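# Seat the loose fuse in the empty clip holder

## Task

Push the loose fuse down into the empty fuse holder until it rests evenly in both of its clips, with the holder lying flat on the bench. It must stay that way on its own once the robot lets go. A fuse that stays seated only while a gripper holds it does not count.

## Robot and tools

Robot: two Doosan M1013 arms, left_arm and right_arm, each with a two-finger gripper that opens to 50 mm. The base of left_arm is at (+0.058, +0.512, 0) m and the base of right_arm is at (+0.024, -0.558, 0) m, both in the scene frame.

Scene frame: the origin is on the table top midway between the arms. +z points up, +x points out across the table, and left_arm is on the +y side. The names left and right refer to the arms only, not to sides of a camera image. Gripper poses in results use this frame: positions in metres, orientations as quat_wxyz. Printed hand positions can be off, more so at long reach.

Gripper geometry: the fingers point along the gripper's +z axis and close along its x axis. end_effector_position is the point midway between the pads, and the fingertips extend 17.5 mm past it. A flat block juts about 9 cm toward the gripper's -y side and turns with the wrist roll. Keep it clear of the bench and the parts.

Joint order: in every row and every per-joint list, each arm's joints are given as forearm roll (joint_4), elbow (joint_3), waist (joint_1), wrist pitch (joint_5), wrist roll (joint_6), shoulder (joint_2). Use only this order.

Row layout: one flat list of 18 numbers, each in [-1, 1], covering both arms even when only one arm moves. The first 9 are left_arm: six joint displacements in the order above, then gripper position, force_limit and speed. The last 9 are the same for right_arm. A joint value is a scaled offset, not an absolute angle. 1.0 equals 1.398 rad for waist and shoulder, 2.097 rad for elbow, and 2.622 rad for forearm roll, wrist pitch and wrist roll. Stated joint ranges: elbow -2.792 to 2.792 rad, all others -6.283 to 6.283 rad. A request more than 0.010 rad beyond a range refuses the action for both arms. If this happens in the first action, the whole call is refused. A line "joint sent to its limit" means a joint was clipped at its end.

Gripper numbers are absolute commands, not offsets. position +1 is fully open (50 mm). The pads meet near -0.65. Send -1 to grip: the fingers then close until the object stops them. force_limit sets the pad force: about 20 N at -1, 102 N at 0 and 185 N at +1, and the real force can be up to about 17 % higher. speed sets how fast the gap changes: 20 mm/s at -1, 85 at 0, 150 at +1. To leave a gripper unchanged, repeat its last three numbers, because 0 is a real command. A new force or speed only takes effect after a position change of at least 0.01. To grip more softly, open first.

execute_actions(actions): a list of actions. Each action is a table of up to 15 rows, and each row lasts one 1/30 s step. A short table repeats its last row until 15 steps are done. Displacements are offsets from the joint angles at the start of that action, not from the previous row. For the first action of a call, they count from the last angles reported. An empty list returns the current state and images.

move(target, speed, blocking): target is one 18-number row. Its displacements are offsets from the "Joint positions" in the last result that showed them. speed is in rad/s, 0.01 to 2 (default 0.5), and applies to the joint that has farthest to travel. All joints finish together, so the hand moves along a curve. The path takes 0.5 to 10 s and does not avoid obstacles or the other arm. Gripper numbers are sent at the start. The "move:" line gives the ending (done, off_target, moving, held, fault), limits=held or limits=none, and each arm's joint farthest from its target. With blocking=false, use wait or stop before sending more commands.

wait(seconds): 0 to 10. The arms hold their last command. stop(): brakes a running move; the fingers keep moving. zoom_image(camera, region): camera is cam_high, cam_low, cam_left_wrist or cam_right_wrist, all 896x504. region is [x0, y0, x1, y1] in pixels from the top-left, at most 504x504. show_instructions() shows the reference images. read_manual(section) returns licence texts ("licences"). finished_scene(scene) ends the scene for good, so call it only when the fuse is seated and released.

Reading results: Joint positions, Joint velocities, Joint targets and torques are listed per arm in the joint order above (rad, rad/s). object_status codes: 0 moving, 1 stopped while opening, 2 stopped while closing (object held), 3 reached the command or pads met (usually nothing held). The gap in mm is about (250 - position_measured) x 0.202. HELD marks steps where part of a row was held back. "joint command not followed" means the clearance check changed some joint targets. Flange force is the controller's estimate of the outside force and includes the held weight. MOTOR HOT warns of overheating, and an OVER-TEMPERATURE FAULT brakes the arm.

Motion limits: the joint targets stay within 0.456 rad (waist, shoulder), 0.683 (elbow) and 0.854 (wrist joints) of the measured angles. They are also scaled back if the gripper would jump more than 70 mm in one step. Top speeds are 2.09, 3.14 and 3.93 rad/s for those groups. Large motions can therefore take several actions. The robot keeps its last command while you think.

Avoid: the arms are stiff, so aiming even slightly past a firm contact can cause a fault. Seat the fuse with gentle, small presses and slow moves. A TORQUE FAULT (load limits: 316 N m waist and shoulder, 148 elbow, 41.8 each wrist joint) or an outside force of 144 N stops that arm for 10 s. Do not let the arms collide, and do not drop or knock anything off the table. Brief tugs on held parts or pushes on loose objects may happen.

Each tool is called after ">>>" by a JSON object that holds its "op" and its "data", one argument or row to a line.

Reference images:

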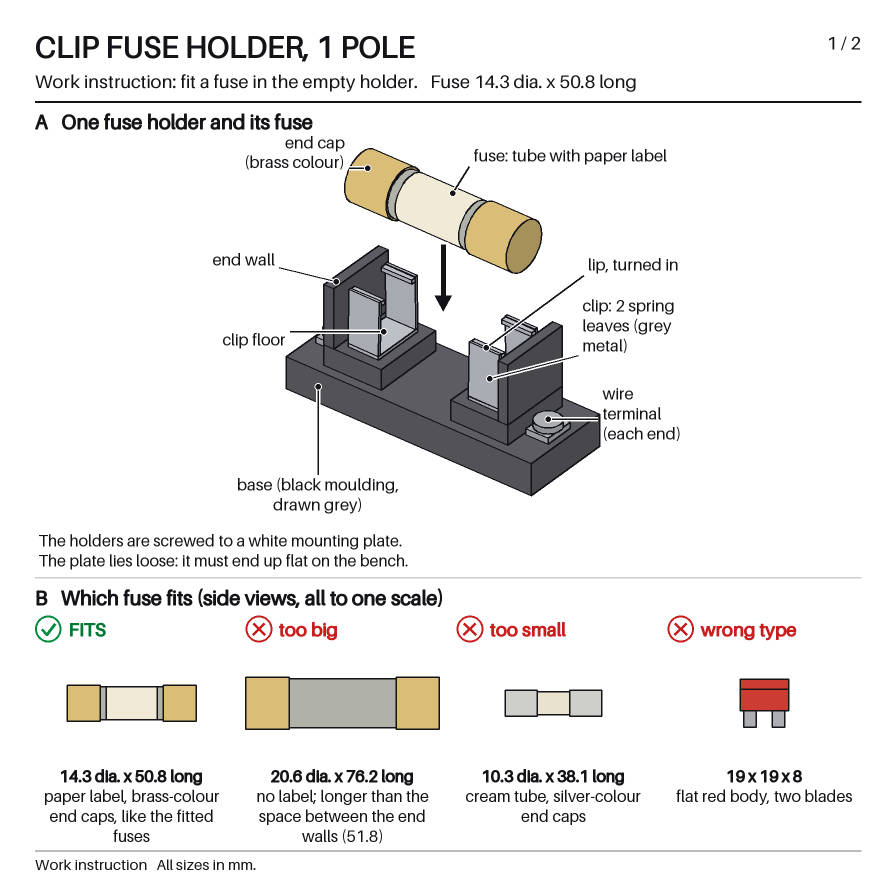

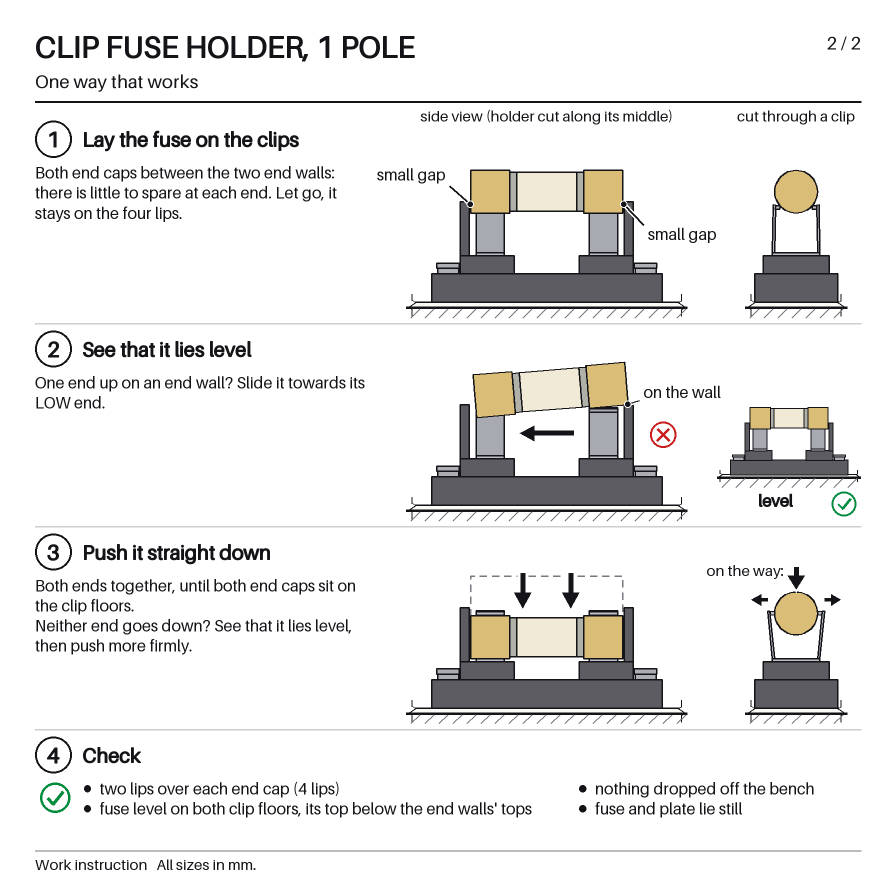

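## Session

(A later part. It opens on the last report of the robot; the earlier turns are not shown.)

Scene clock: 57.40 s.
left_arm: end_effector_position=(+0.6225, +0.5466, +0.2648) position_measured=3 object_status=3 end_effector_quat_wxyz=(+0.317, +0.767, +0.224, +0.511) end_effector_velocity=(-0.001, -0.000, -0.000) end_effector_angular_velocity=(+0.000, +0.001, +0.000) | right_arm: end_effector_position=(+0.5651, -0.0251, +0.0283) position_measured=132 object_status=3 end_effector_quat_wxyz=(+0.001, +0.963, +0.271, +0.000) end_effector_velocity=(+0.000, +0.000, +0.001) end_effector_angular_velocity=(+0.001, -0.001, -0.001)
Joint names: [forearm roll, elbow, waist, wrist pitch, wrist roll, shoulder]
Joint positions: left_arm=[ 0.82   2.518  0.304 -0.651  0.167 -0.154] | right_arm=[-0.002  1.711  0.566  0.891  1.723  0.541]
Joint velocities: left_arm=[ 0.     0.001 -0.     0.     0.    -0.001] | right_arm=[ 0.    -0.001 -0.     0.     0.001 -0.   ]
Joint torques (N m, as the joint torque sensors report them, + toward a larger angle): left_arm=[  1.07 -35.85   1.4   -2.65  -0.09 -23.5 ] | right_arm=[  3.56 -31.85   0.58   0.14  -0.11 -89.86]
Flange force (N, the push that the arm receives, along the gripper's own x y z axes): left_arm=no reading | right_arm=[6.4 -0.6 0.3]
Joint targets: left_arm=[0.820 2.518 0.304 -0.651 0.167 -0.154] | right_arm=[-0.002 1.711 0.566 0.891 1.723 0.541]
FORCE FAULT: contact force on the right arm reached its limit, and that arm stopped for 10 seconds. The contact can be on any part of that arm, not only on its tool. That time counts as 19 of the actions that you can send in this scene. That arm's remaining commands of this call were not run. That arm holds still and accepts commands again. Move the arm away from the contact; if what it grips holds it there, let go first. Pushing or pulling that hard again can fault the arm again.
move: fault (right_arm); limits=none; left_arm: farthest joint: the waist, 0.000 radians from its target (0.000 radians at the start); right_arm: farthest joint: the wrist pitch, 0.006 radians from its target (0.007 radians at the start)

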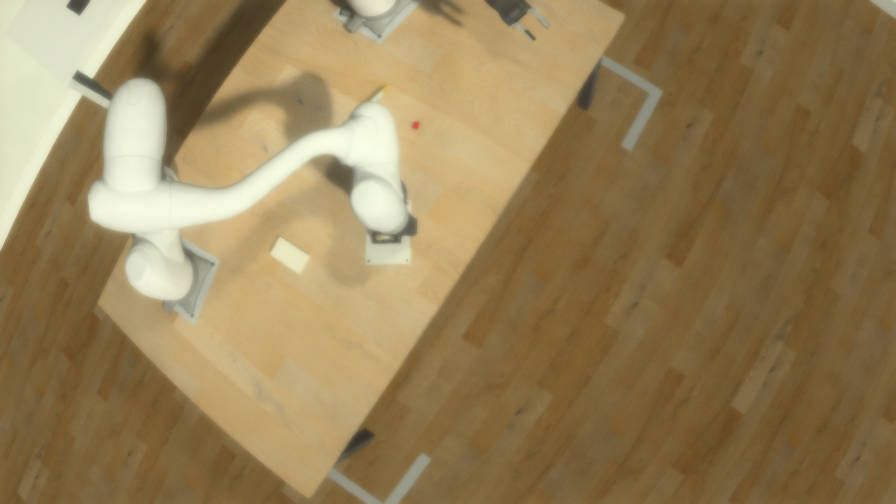

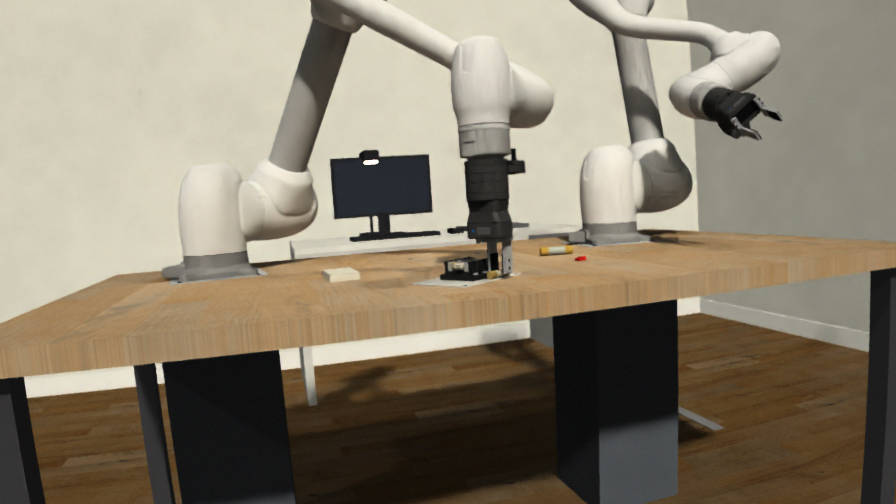

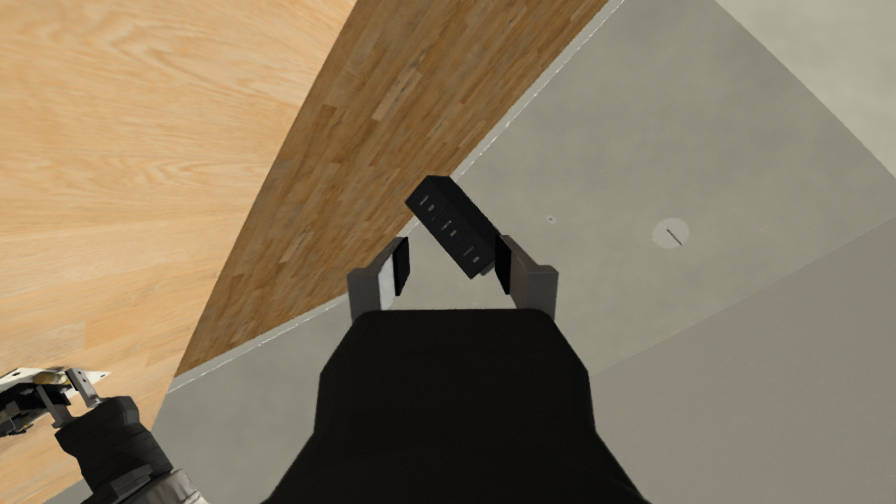

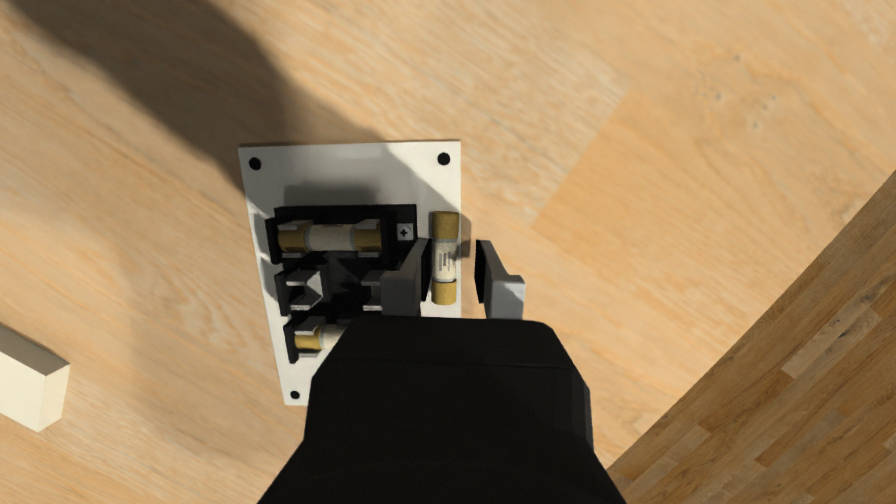

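>>> {"op": "move", "data": {
  "target": [0,0,0,0,0,0,1,0,0, 0,0,0,0.0002,0,-0.0004,-0.12,-0.8,-1],
  "speed": 0.01
}}

>>> {"op": "zoom_image", "data": {
  "camera": "cam_right_wrist",
  "region": [300, 160, 540, 320]
}}

Scene clock: 61.30 s.
left_arm: end_effector_position=(+0.6225, +0.5466, +0.2648) position_measured=3 object_status=3 end_effector_quat_wxyz=(+0.317, +0.767, +0.224, +0.511) end_effector_velocity=(+0.001, +0.000, +0.001) end_effector_angular_velocity=(+0.000, -0.002, -0.000) | right_arm: end_effector_position=(+0.5650, -0.0251, +0.0287) position_measured=171 object_status=3 end_effector_quat_wxyz=(+0.001, +0.963, +0.271, +0.000) end_effector_velocity=(-0.002, -0.001, -0.001) end_effector_angular_velocity=(-0.002, +0.002, +0.002)
Joint names: [forearm roll, elbow, waist, wrist pitch, wrist roll, shoulder]
Joint positions: left_arm=[ 0.82   2.518  0.304 -0.651  0.167 -0.154] | right_arm=[-0.002  1.711  0.566  0.891  1.723  0.54 ]
Joint velocities: left_arm=[ 0.    -0.002 -0.     0.    -0.    -0.   ] | right_arm=[-0.001  0.003  0.001  0.     0.    -0.   ]
Joint torques (N m, as the joint torque sensors report them, + toward a larger angle): left_arm=[  1.06 -34.97   1.7   -2.53  -0.17 -22.72] | right_arm=[  3.2  -32.78   2.44   0.01   0.05 -89.14]
Flange force (N, the push that the arm receives, along the gripper's own x y z axes): left_arm=no reading | right_arm=[3.6 2.2 0.5]
Joint targets: left_arm=[0.820 2.518 0.304 -0.651 0.167 -0.154] | right_arm=[-0.002 1.711 0.566 0.891 1.723 0.540]
move: done; limits=none; left_arm: farthest joint: the waist, 0.000 radians from its target (0.000 radians at the start); right_arm: farthest joint: the waist, 0.000 radians from its target (0.000 radians at the start)

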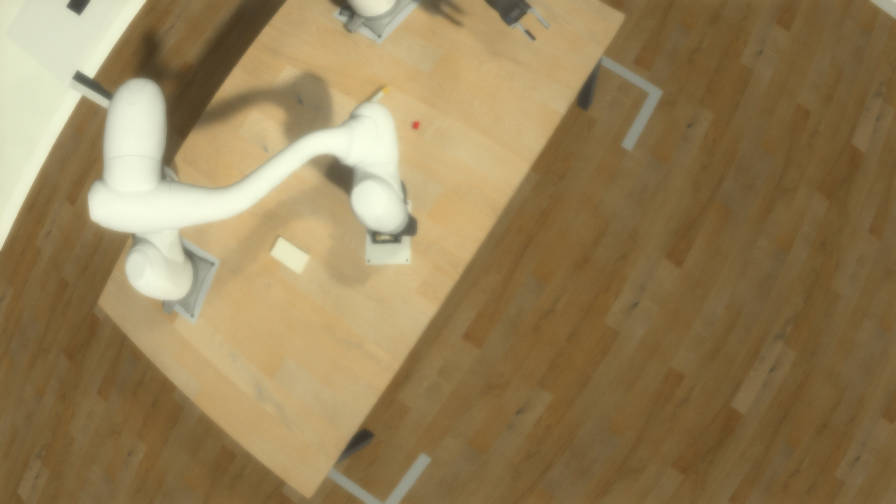

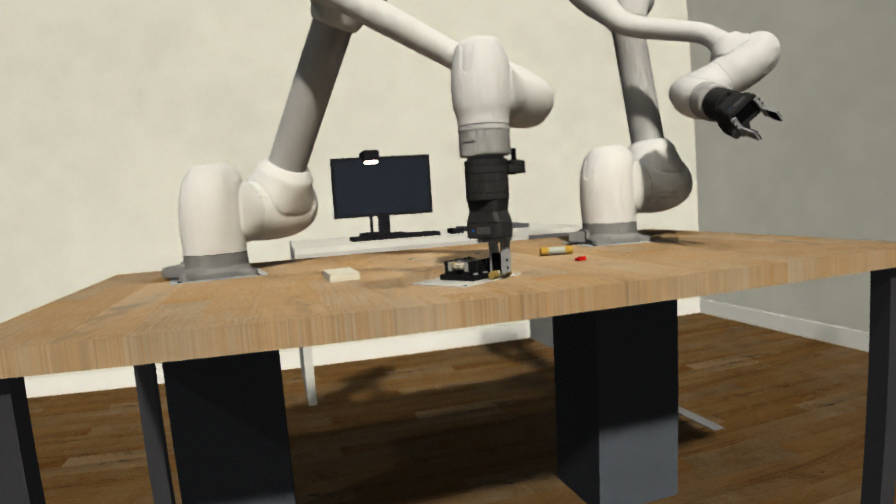

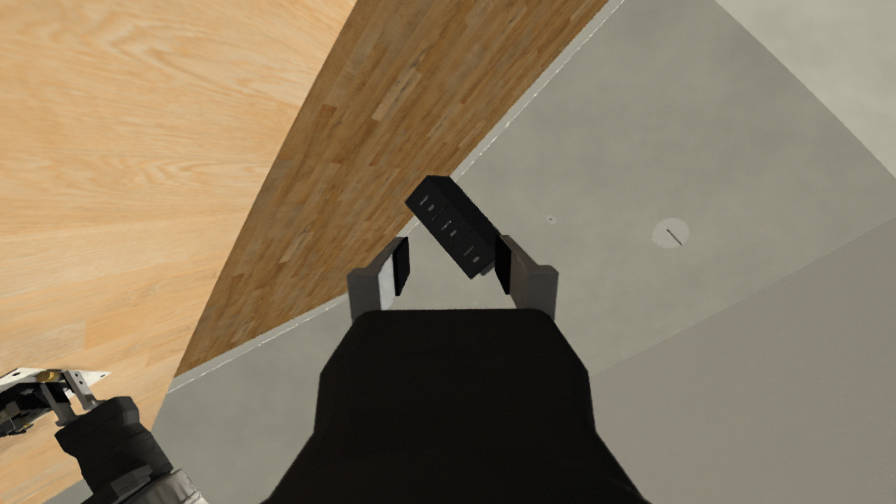

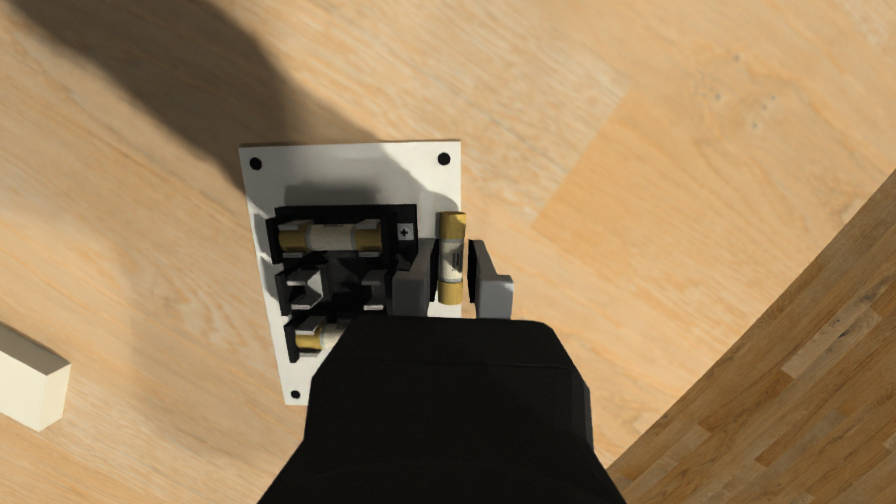

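Region (300, 160, 540, 320) of cam_right_wrist's 896x504 image, scaled by 2.100, with more detail than that image has.

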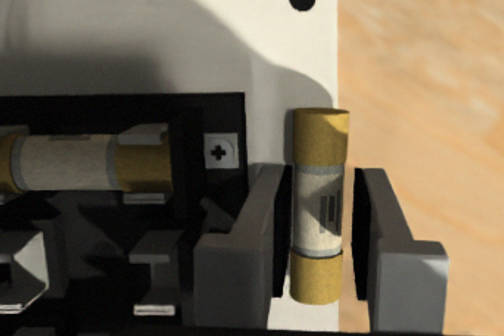

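>>> {"op": "move", "data": {
  "target": [0,0,0,0,0,0,1,0,0, 0,0.0013,0,-0.0024,0,0.0026,-0.08,-0.8,-1],
  "speed": 0.01
}}

>>> {"op": "move", "data": {
  "target": [0,0,0,0,0,0,1,0,0, 0,0,0,0,0,0,-1,-0.6,-1]
}}

Scene clock: 64.30 s.
left_arm: end_effector_position=(+0.6225, +0.5466, +0.2648) position_measured=3 object_status=3 end_effector_quat_wxyz=(+0.317, +0.767, +0.224, +0.511) end_effector_velocity=(+0.000, -0.000, +0.000) end_effector_angular_velocity=(+0.001, +0.000, -0.001) | right_arm: end_effector_position=(+0.5648, -0.0253, +0.0248) position_measured=165 object_status=3 end_effector_quat_wxyz=(+0.001, +0.963, +0.271, +0.000) end_effector_velocity=(+0.000, +0.001, +0.001) end_effector_angular_velocity=(+0.000, -0.001, +0.002)
Joint names: [forearm roll, elbow, waist, wrist pitch, wrist roll, shoulder]
Joint positions: left_arm=[ 0.82   2.518  0.304 -0.651  0.167 -0.154] | right_arm=[-0.002  1.714  0.566  0.885  1.723  0.544]
Joint velocities: left_arm=[ 0.001 -0.    -0.     0.     0.     0.   ] | right_arm=[-0.001 -0.002  0.001  0.    -0.001  0.   ]
Joint torques (N m, as the joint torque sensors report them, + toward a larger angle): left_arm=[  0.95 -35.54   1.74  -2.59  -0.3  -22.2 ] | right_arm=[  3.55 -32.56   0.84   0.09  -0.19 -89.37]
Flange force (N, the push that the arm receives, along the gripper's own x y z axes): left_arm=no reading | right_arm=[4.2 0.0 0.0]
Joint targets: left_arm=[0.820 2.518 0.304 -0.651 0.167 -0.154] | right_arm=[-0.002 1.714 0.566 0.885 1.723 0.544]
move: done; limits=none; left_arm: farthest joint: the waist, 0.000 radians from its target (0.000 radians at the start); right_arm: farthest joint: the waist, 0.000 radians from its target (0.000 radians at the start)

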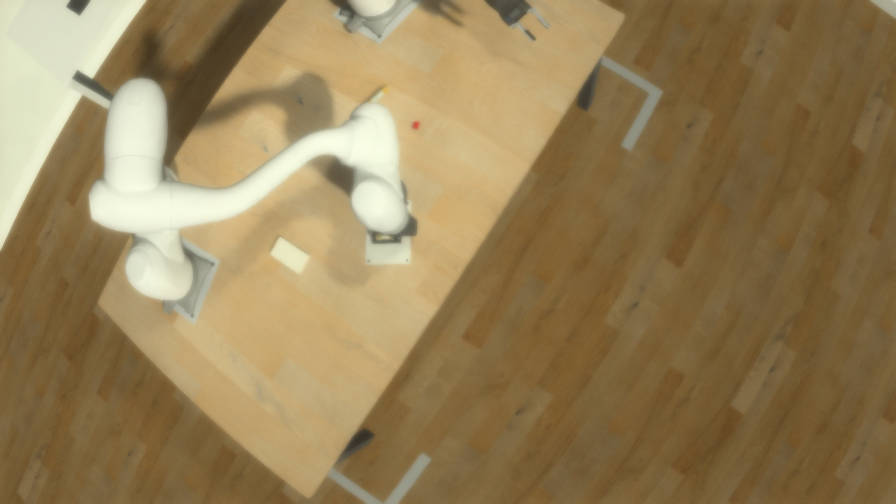

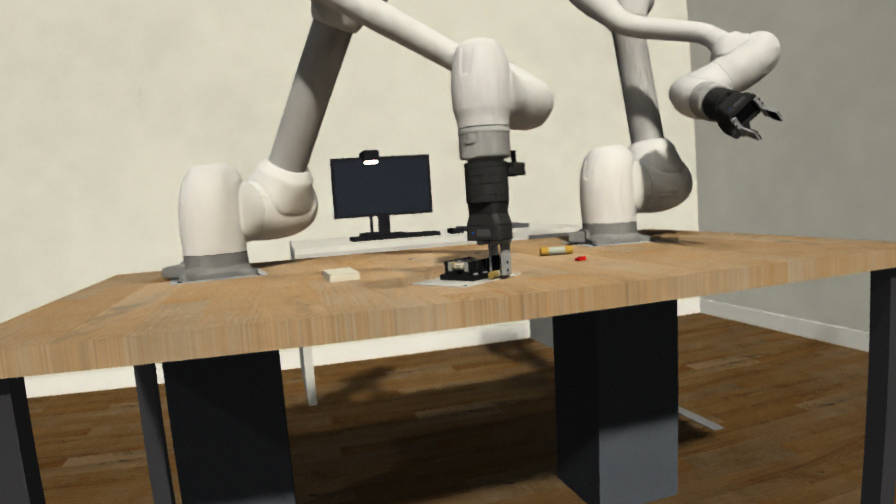

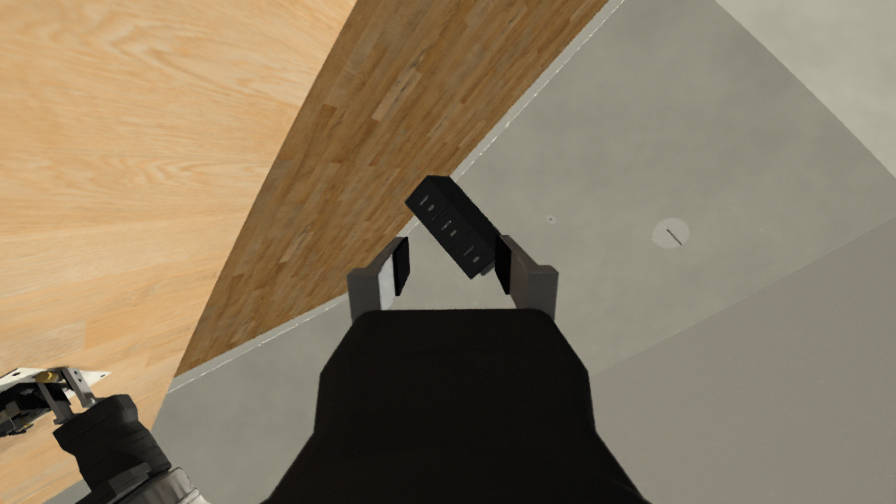

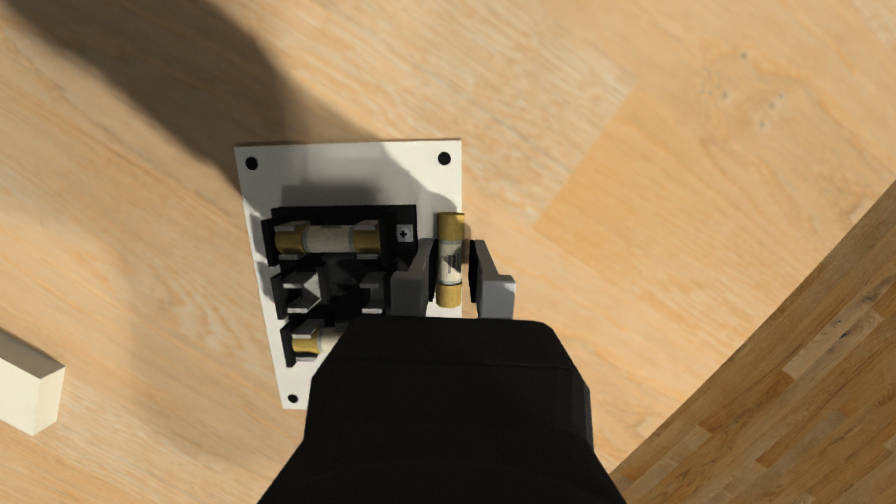

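Scene clock: 64.80 s.
left_arm: end_effector_position=(+0.6225, +0.5466, +0.2648) position_measured=3 object_status=3 end_effector_quat_wxyz=(+0.317, +0.767, +0.224, +0.511) end_effector_velocity=(+0.000, +0.000, +0.001) end_effector_angular_velocity=(-0.001, -0.002, +0.001) | right_arm: end_effector_position=(+0.5648, -0.0253, +0.0248) position_measured=191 object_status=2 end_effector_quat_wxyz=(+0.001, +0.963, +0.271, +0.000) end_effector_velocity=(+0.000, +0.000, +0.000) end_effector_angular_velocity=(+0.000, -0.000, +0.002)
Joint names: [forearm roll, elbow, waist, wrist pitch, wrist roll, shoulder]
Joint positions: left_arm=[ 0.82   2.518  0.304 -0.651  0.167 -0.154] | right_arm=[-0.002  1.714  0.566  0.885  1.723  0.544]
Joint velocities: left_arm=[-0.001 -0.001  0.    -0.001 -0.001 -0.001] | right_arm=[-0.    -0.     0.    -0.    -0.001  0.   ]
Joint torques (N m, as the joint torque sensors report them, + toward a larger angle): left_arm=[  1.08 -35.31   2.46  -2.45   0.01 -22.4 ] | right_arm=[  3.61 -32.68   1.34   0.06   0.05 -88.96]
Flange force (N, the push that the arm receives, along the gripper's own x y z axes): left_arm=no reading | right_arm=[3.3 1.3 -0.1]
Joint targets: left_arm=[0.820 2.518 0.304 -0.651 0.167 -0.154] | right_arm=[-0.002 1.714 0.566 0.885 1.723 0.544]
move: done; limits=none; left_arm: farthest joint: the waist, 0.000 radians from its target (0.000 radians at the start); right_arm: farthest joint: the waist, 0.000 radians from its target (0.000 radians at the start)

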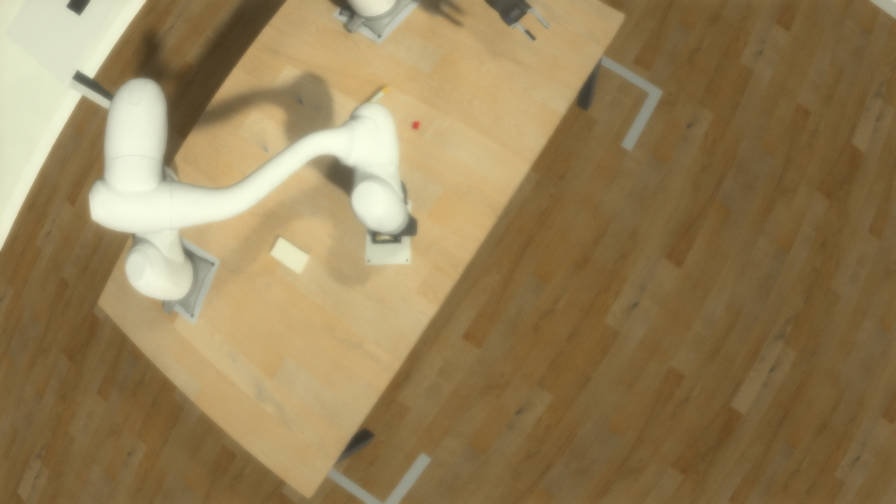

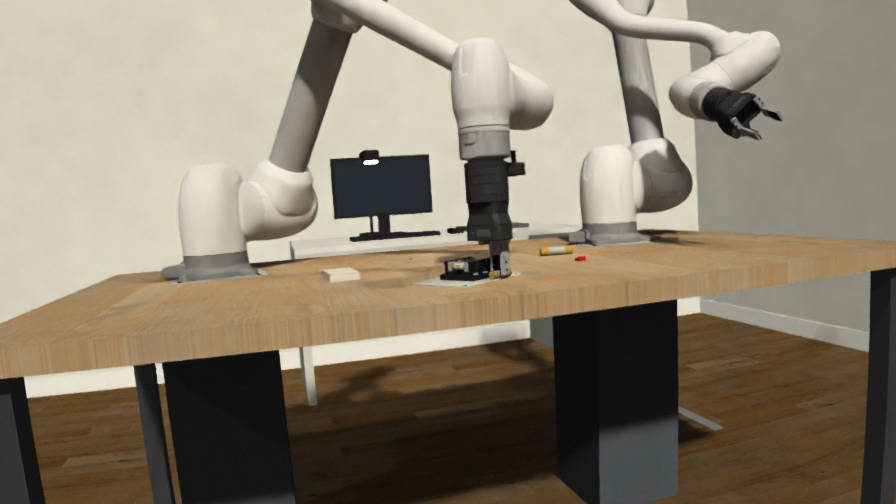

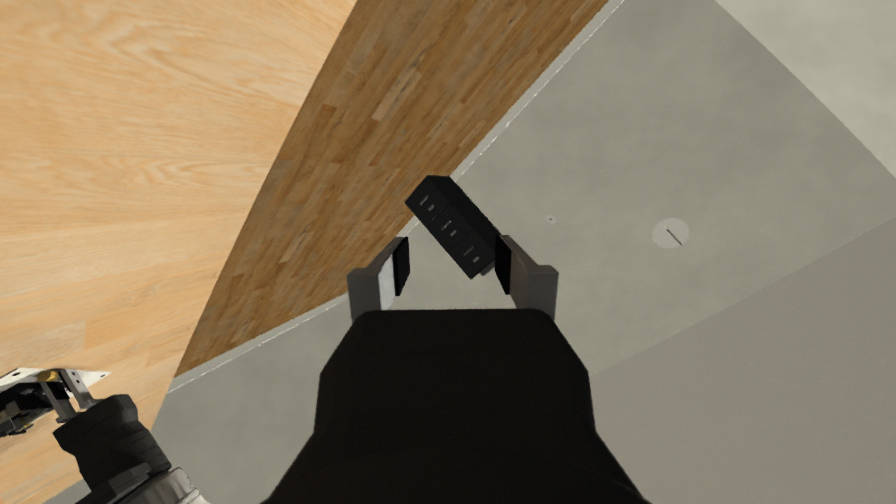

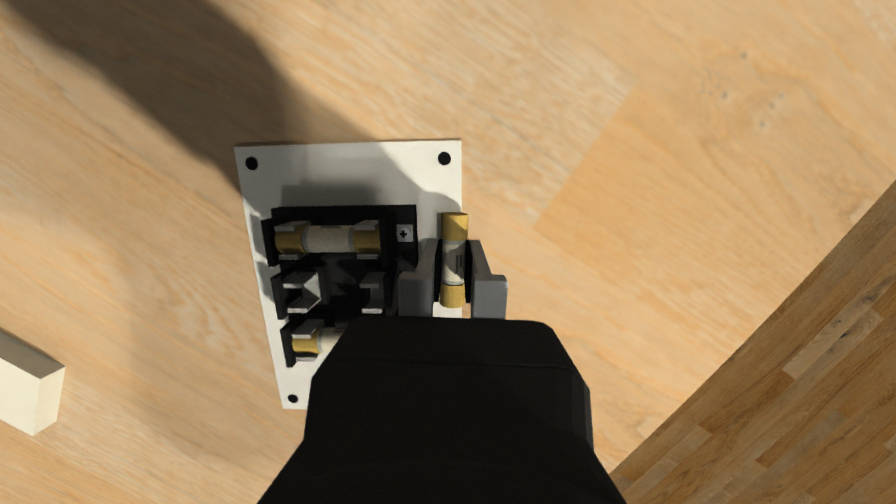

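>>> {"op": "move", "data": {
  "target": [0,0,0,0,0,0,1,0,0, 0,-0.0143,0,0.0267,0,-0.0288,-1,-0.6,-1],
  "speed": 0.12
}}

>>> {"op": "move", "data": {
  "target": [0,0,0,0,0,0,1,0,0, 0,0.0341,0.0193,-0.0126,-0.5912,-0.0286,-1,-0.6,-1],
  "speed": 1.0
}}

>>> {"op": "zoom_image", "data": {
  "camera": "cam_right_wrist",
  "region": [340, 150, 580, 330]
}}

>>> {"op": "zoom_image", "data": {
  "camera": "cam_low",
  "region": [410, 220, 540, 295]
}}

Scene clock: 71.27 s.
left_arm: end_effector_position=(+0.6225, +0.5466, +0.2648) position_measured=3 object_status=3 end_effector_quat_wxyz=(+0.317, +0.767, +0.224, +0.511) end_effector_velocity=(+0.000, +0.000, +0.000) end_effector_angular_velocity=(-0.002, -0.000, +0.002) | right_arm: end_effector_position=(+0.5665, -0.0239, +0.0685) position_measured=191 object_status=2 end_effector_quat_wxyz=(+0.001, +0.963, +0.271, +0.000) end_effector_velocity=(+0.000, -0.000, -0.000) end_effector_angular_velocity=(+0.000, +0.000, -0.001)
Joint names: [forearm roll, elbow, waist, wrist pitch, wrist roll, shoulder]
Joint positions: left_arm=[ 0.82   2.518  0.304 -0.651  0.167 -0.154] | right_arm=[-0.002  1.684  0.566  0.955  1.723  0.503]
Joint velocities: left_arm=[-0.002 -0.     0.    -0.    -0.001  0.   ] | right_arm=[ 0.     0.    -0.    -0.     0.001  0.   ]
Joint torques (N m, as the joint torque sensors report them, + toward a larger angle): left_arm=[  1.01 -34.99   1.3   -2.59  -0.31 -21.31] | right_arm=[  3.94 -33.87   2.21   0.19   0.31 -88.25]
Flange force (N, the push that the arm receives, along the gripper's own x y z axes): left_arm=no reading | right_arm=[6.2 2.2 0.9]
Joint targets: left_arm=[0.820 2.518 0.304 -0.651 0.167 -0.154] | right_arm=[-0.002 1.684 0.566 0.955 1.723 0.503]
move: done; limits=none; left_arm: farthest joint: the waist, 0.000 radians from its target (0.000 radians at the start); right_arm: farthest joint: the waist, 0.000 radians from its target (0.000 radians at the start)

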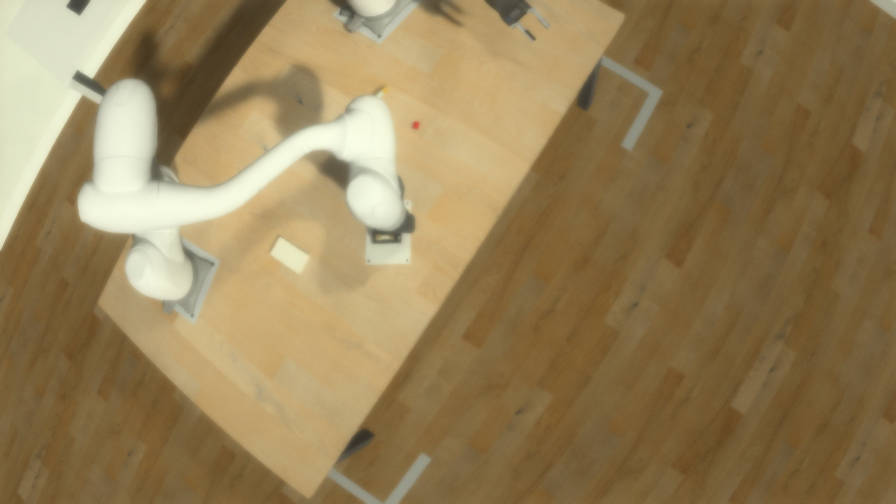

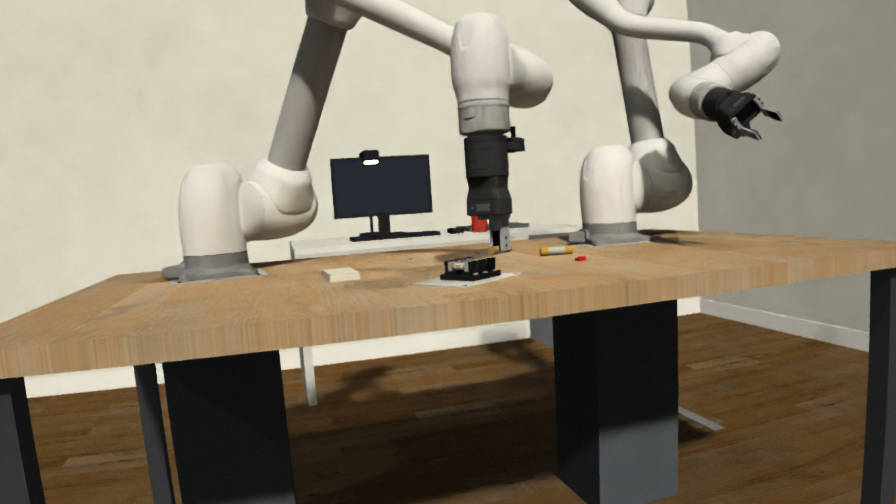

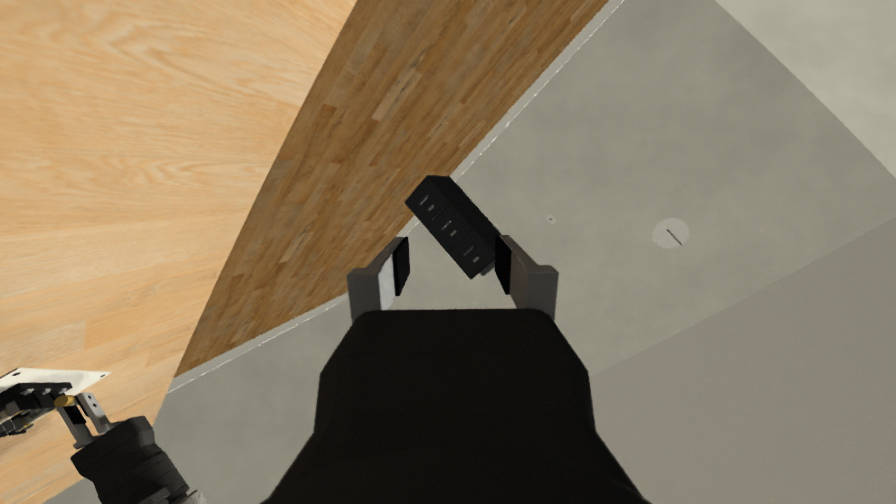

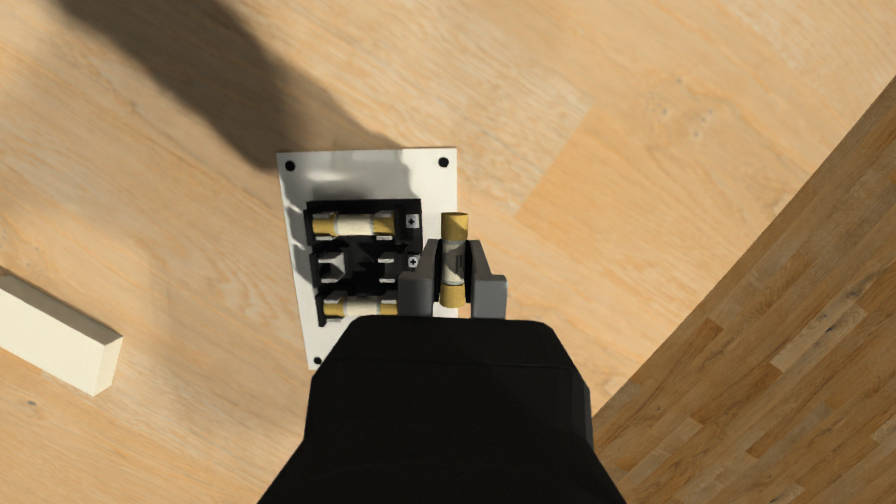

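Scene clock: 73.33 s.
left_arm: end_effector_position=(+0.6225, +0.5466, +0.2648) position_measured=3 object_status=3 end_effector_quat_wxyz=(+0.317, +0.767, +0.224, +0.511) end_effector_velocity=(-0.000, +0.001, -0.001) end_effector_angular_velocity=(-0.002, +0.001, +0.002) | right_arm: end_effector_position=(+0.5205, -0.0648, +0.0658) position_measured=191 object_status=2 end_effector_quat_wxyz=(+0.001, +0.486, +0.874, +0.000) end_effector_velocity=(+0.000, -0.000, -0.000) end_effector_angular_velocity=(-0.000, -0.000, -0.004)
Joint names: [forearm roll, elbow, waist, wrist pitch, wrist roll, shoulder]
Joint positions: left_arm=[ 0.82   2.518  0.304 -0.651  0.167 -0.154] | right_arm=[-0.002  1.755  0.593  0.922  0.173  0.463]
Joint velocities: left_arm=[-0.001  0.001  0.001 -0.    -0.     0.001] | right_arm=[-0.     0.001 -0.001 -0.     0.003 -0.   ]
Joint torques (N m, as the joint torque sensors report them, + toward a larger angle): left_arm=[  1.   -35.77   1.61  -2.49  -0.12 -22.17] | right_arm=[  3.43 -32.5   -0.01  -0.17   0.07 -81.52]
Flange force (N, the push that the arm receives, along the gripper's own x y z axes): left_arm=no reading | right_arm=[0.9 4.2 -2.6]
Joint targets: left_arm=[0.820 2.518 0.304 -0.651 0.167 -0.154] | right_arm=[-0.002 1.755 0.593 0.922 0.173 0.463]
move: done; limits=none; left_arm: farthest joint: the waist, 0.000 radians from its target (0.000 radians at the start); right_arm: farthest joint: the waist, 0.000 radians from its target (0.027 radians at the start)

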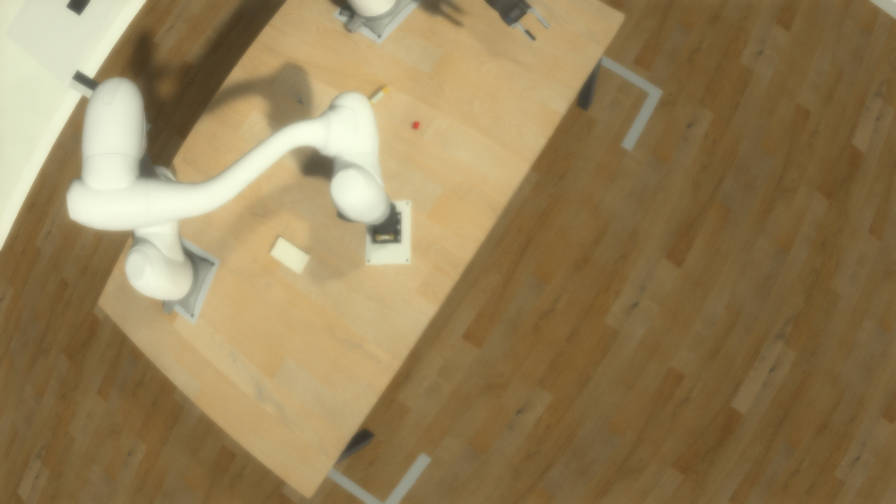

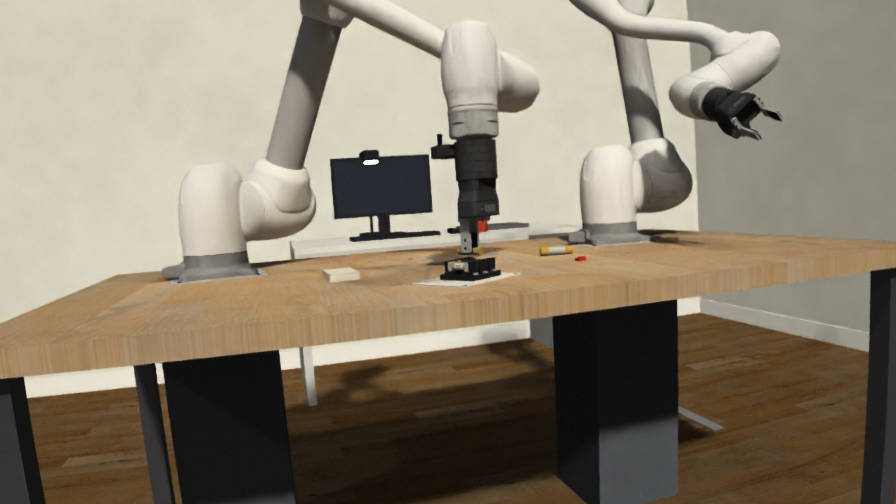

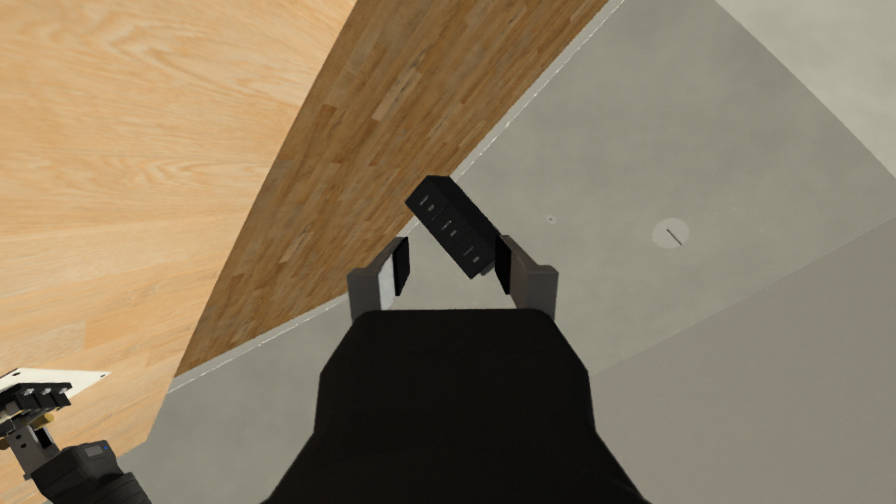

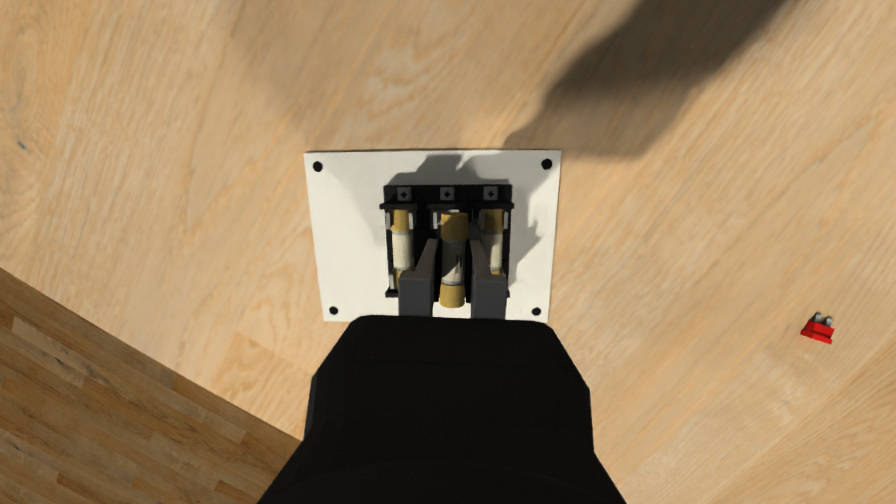

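Region (340, 150, 580, 330) of cam_right_wrist's 896x504 image, scaled by 2.100, with more detail than that image has; it fills the top 378 rows of this view, and the rest is white.

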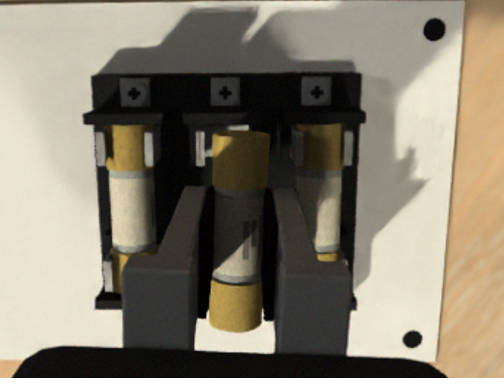

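Region (410, 220, 540, 295) of cam_low's 896x504 image, scaled by 3.877, with more detail than that image has; it fills the top 291 rows of this view, and the rest is white.

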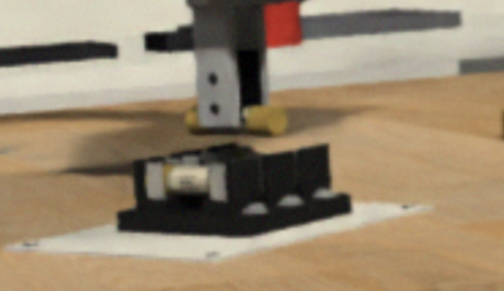

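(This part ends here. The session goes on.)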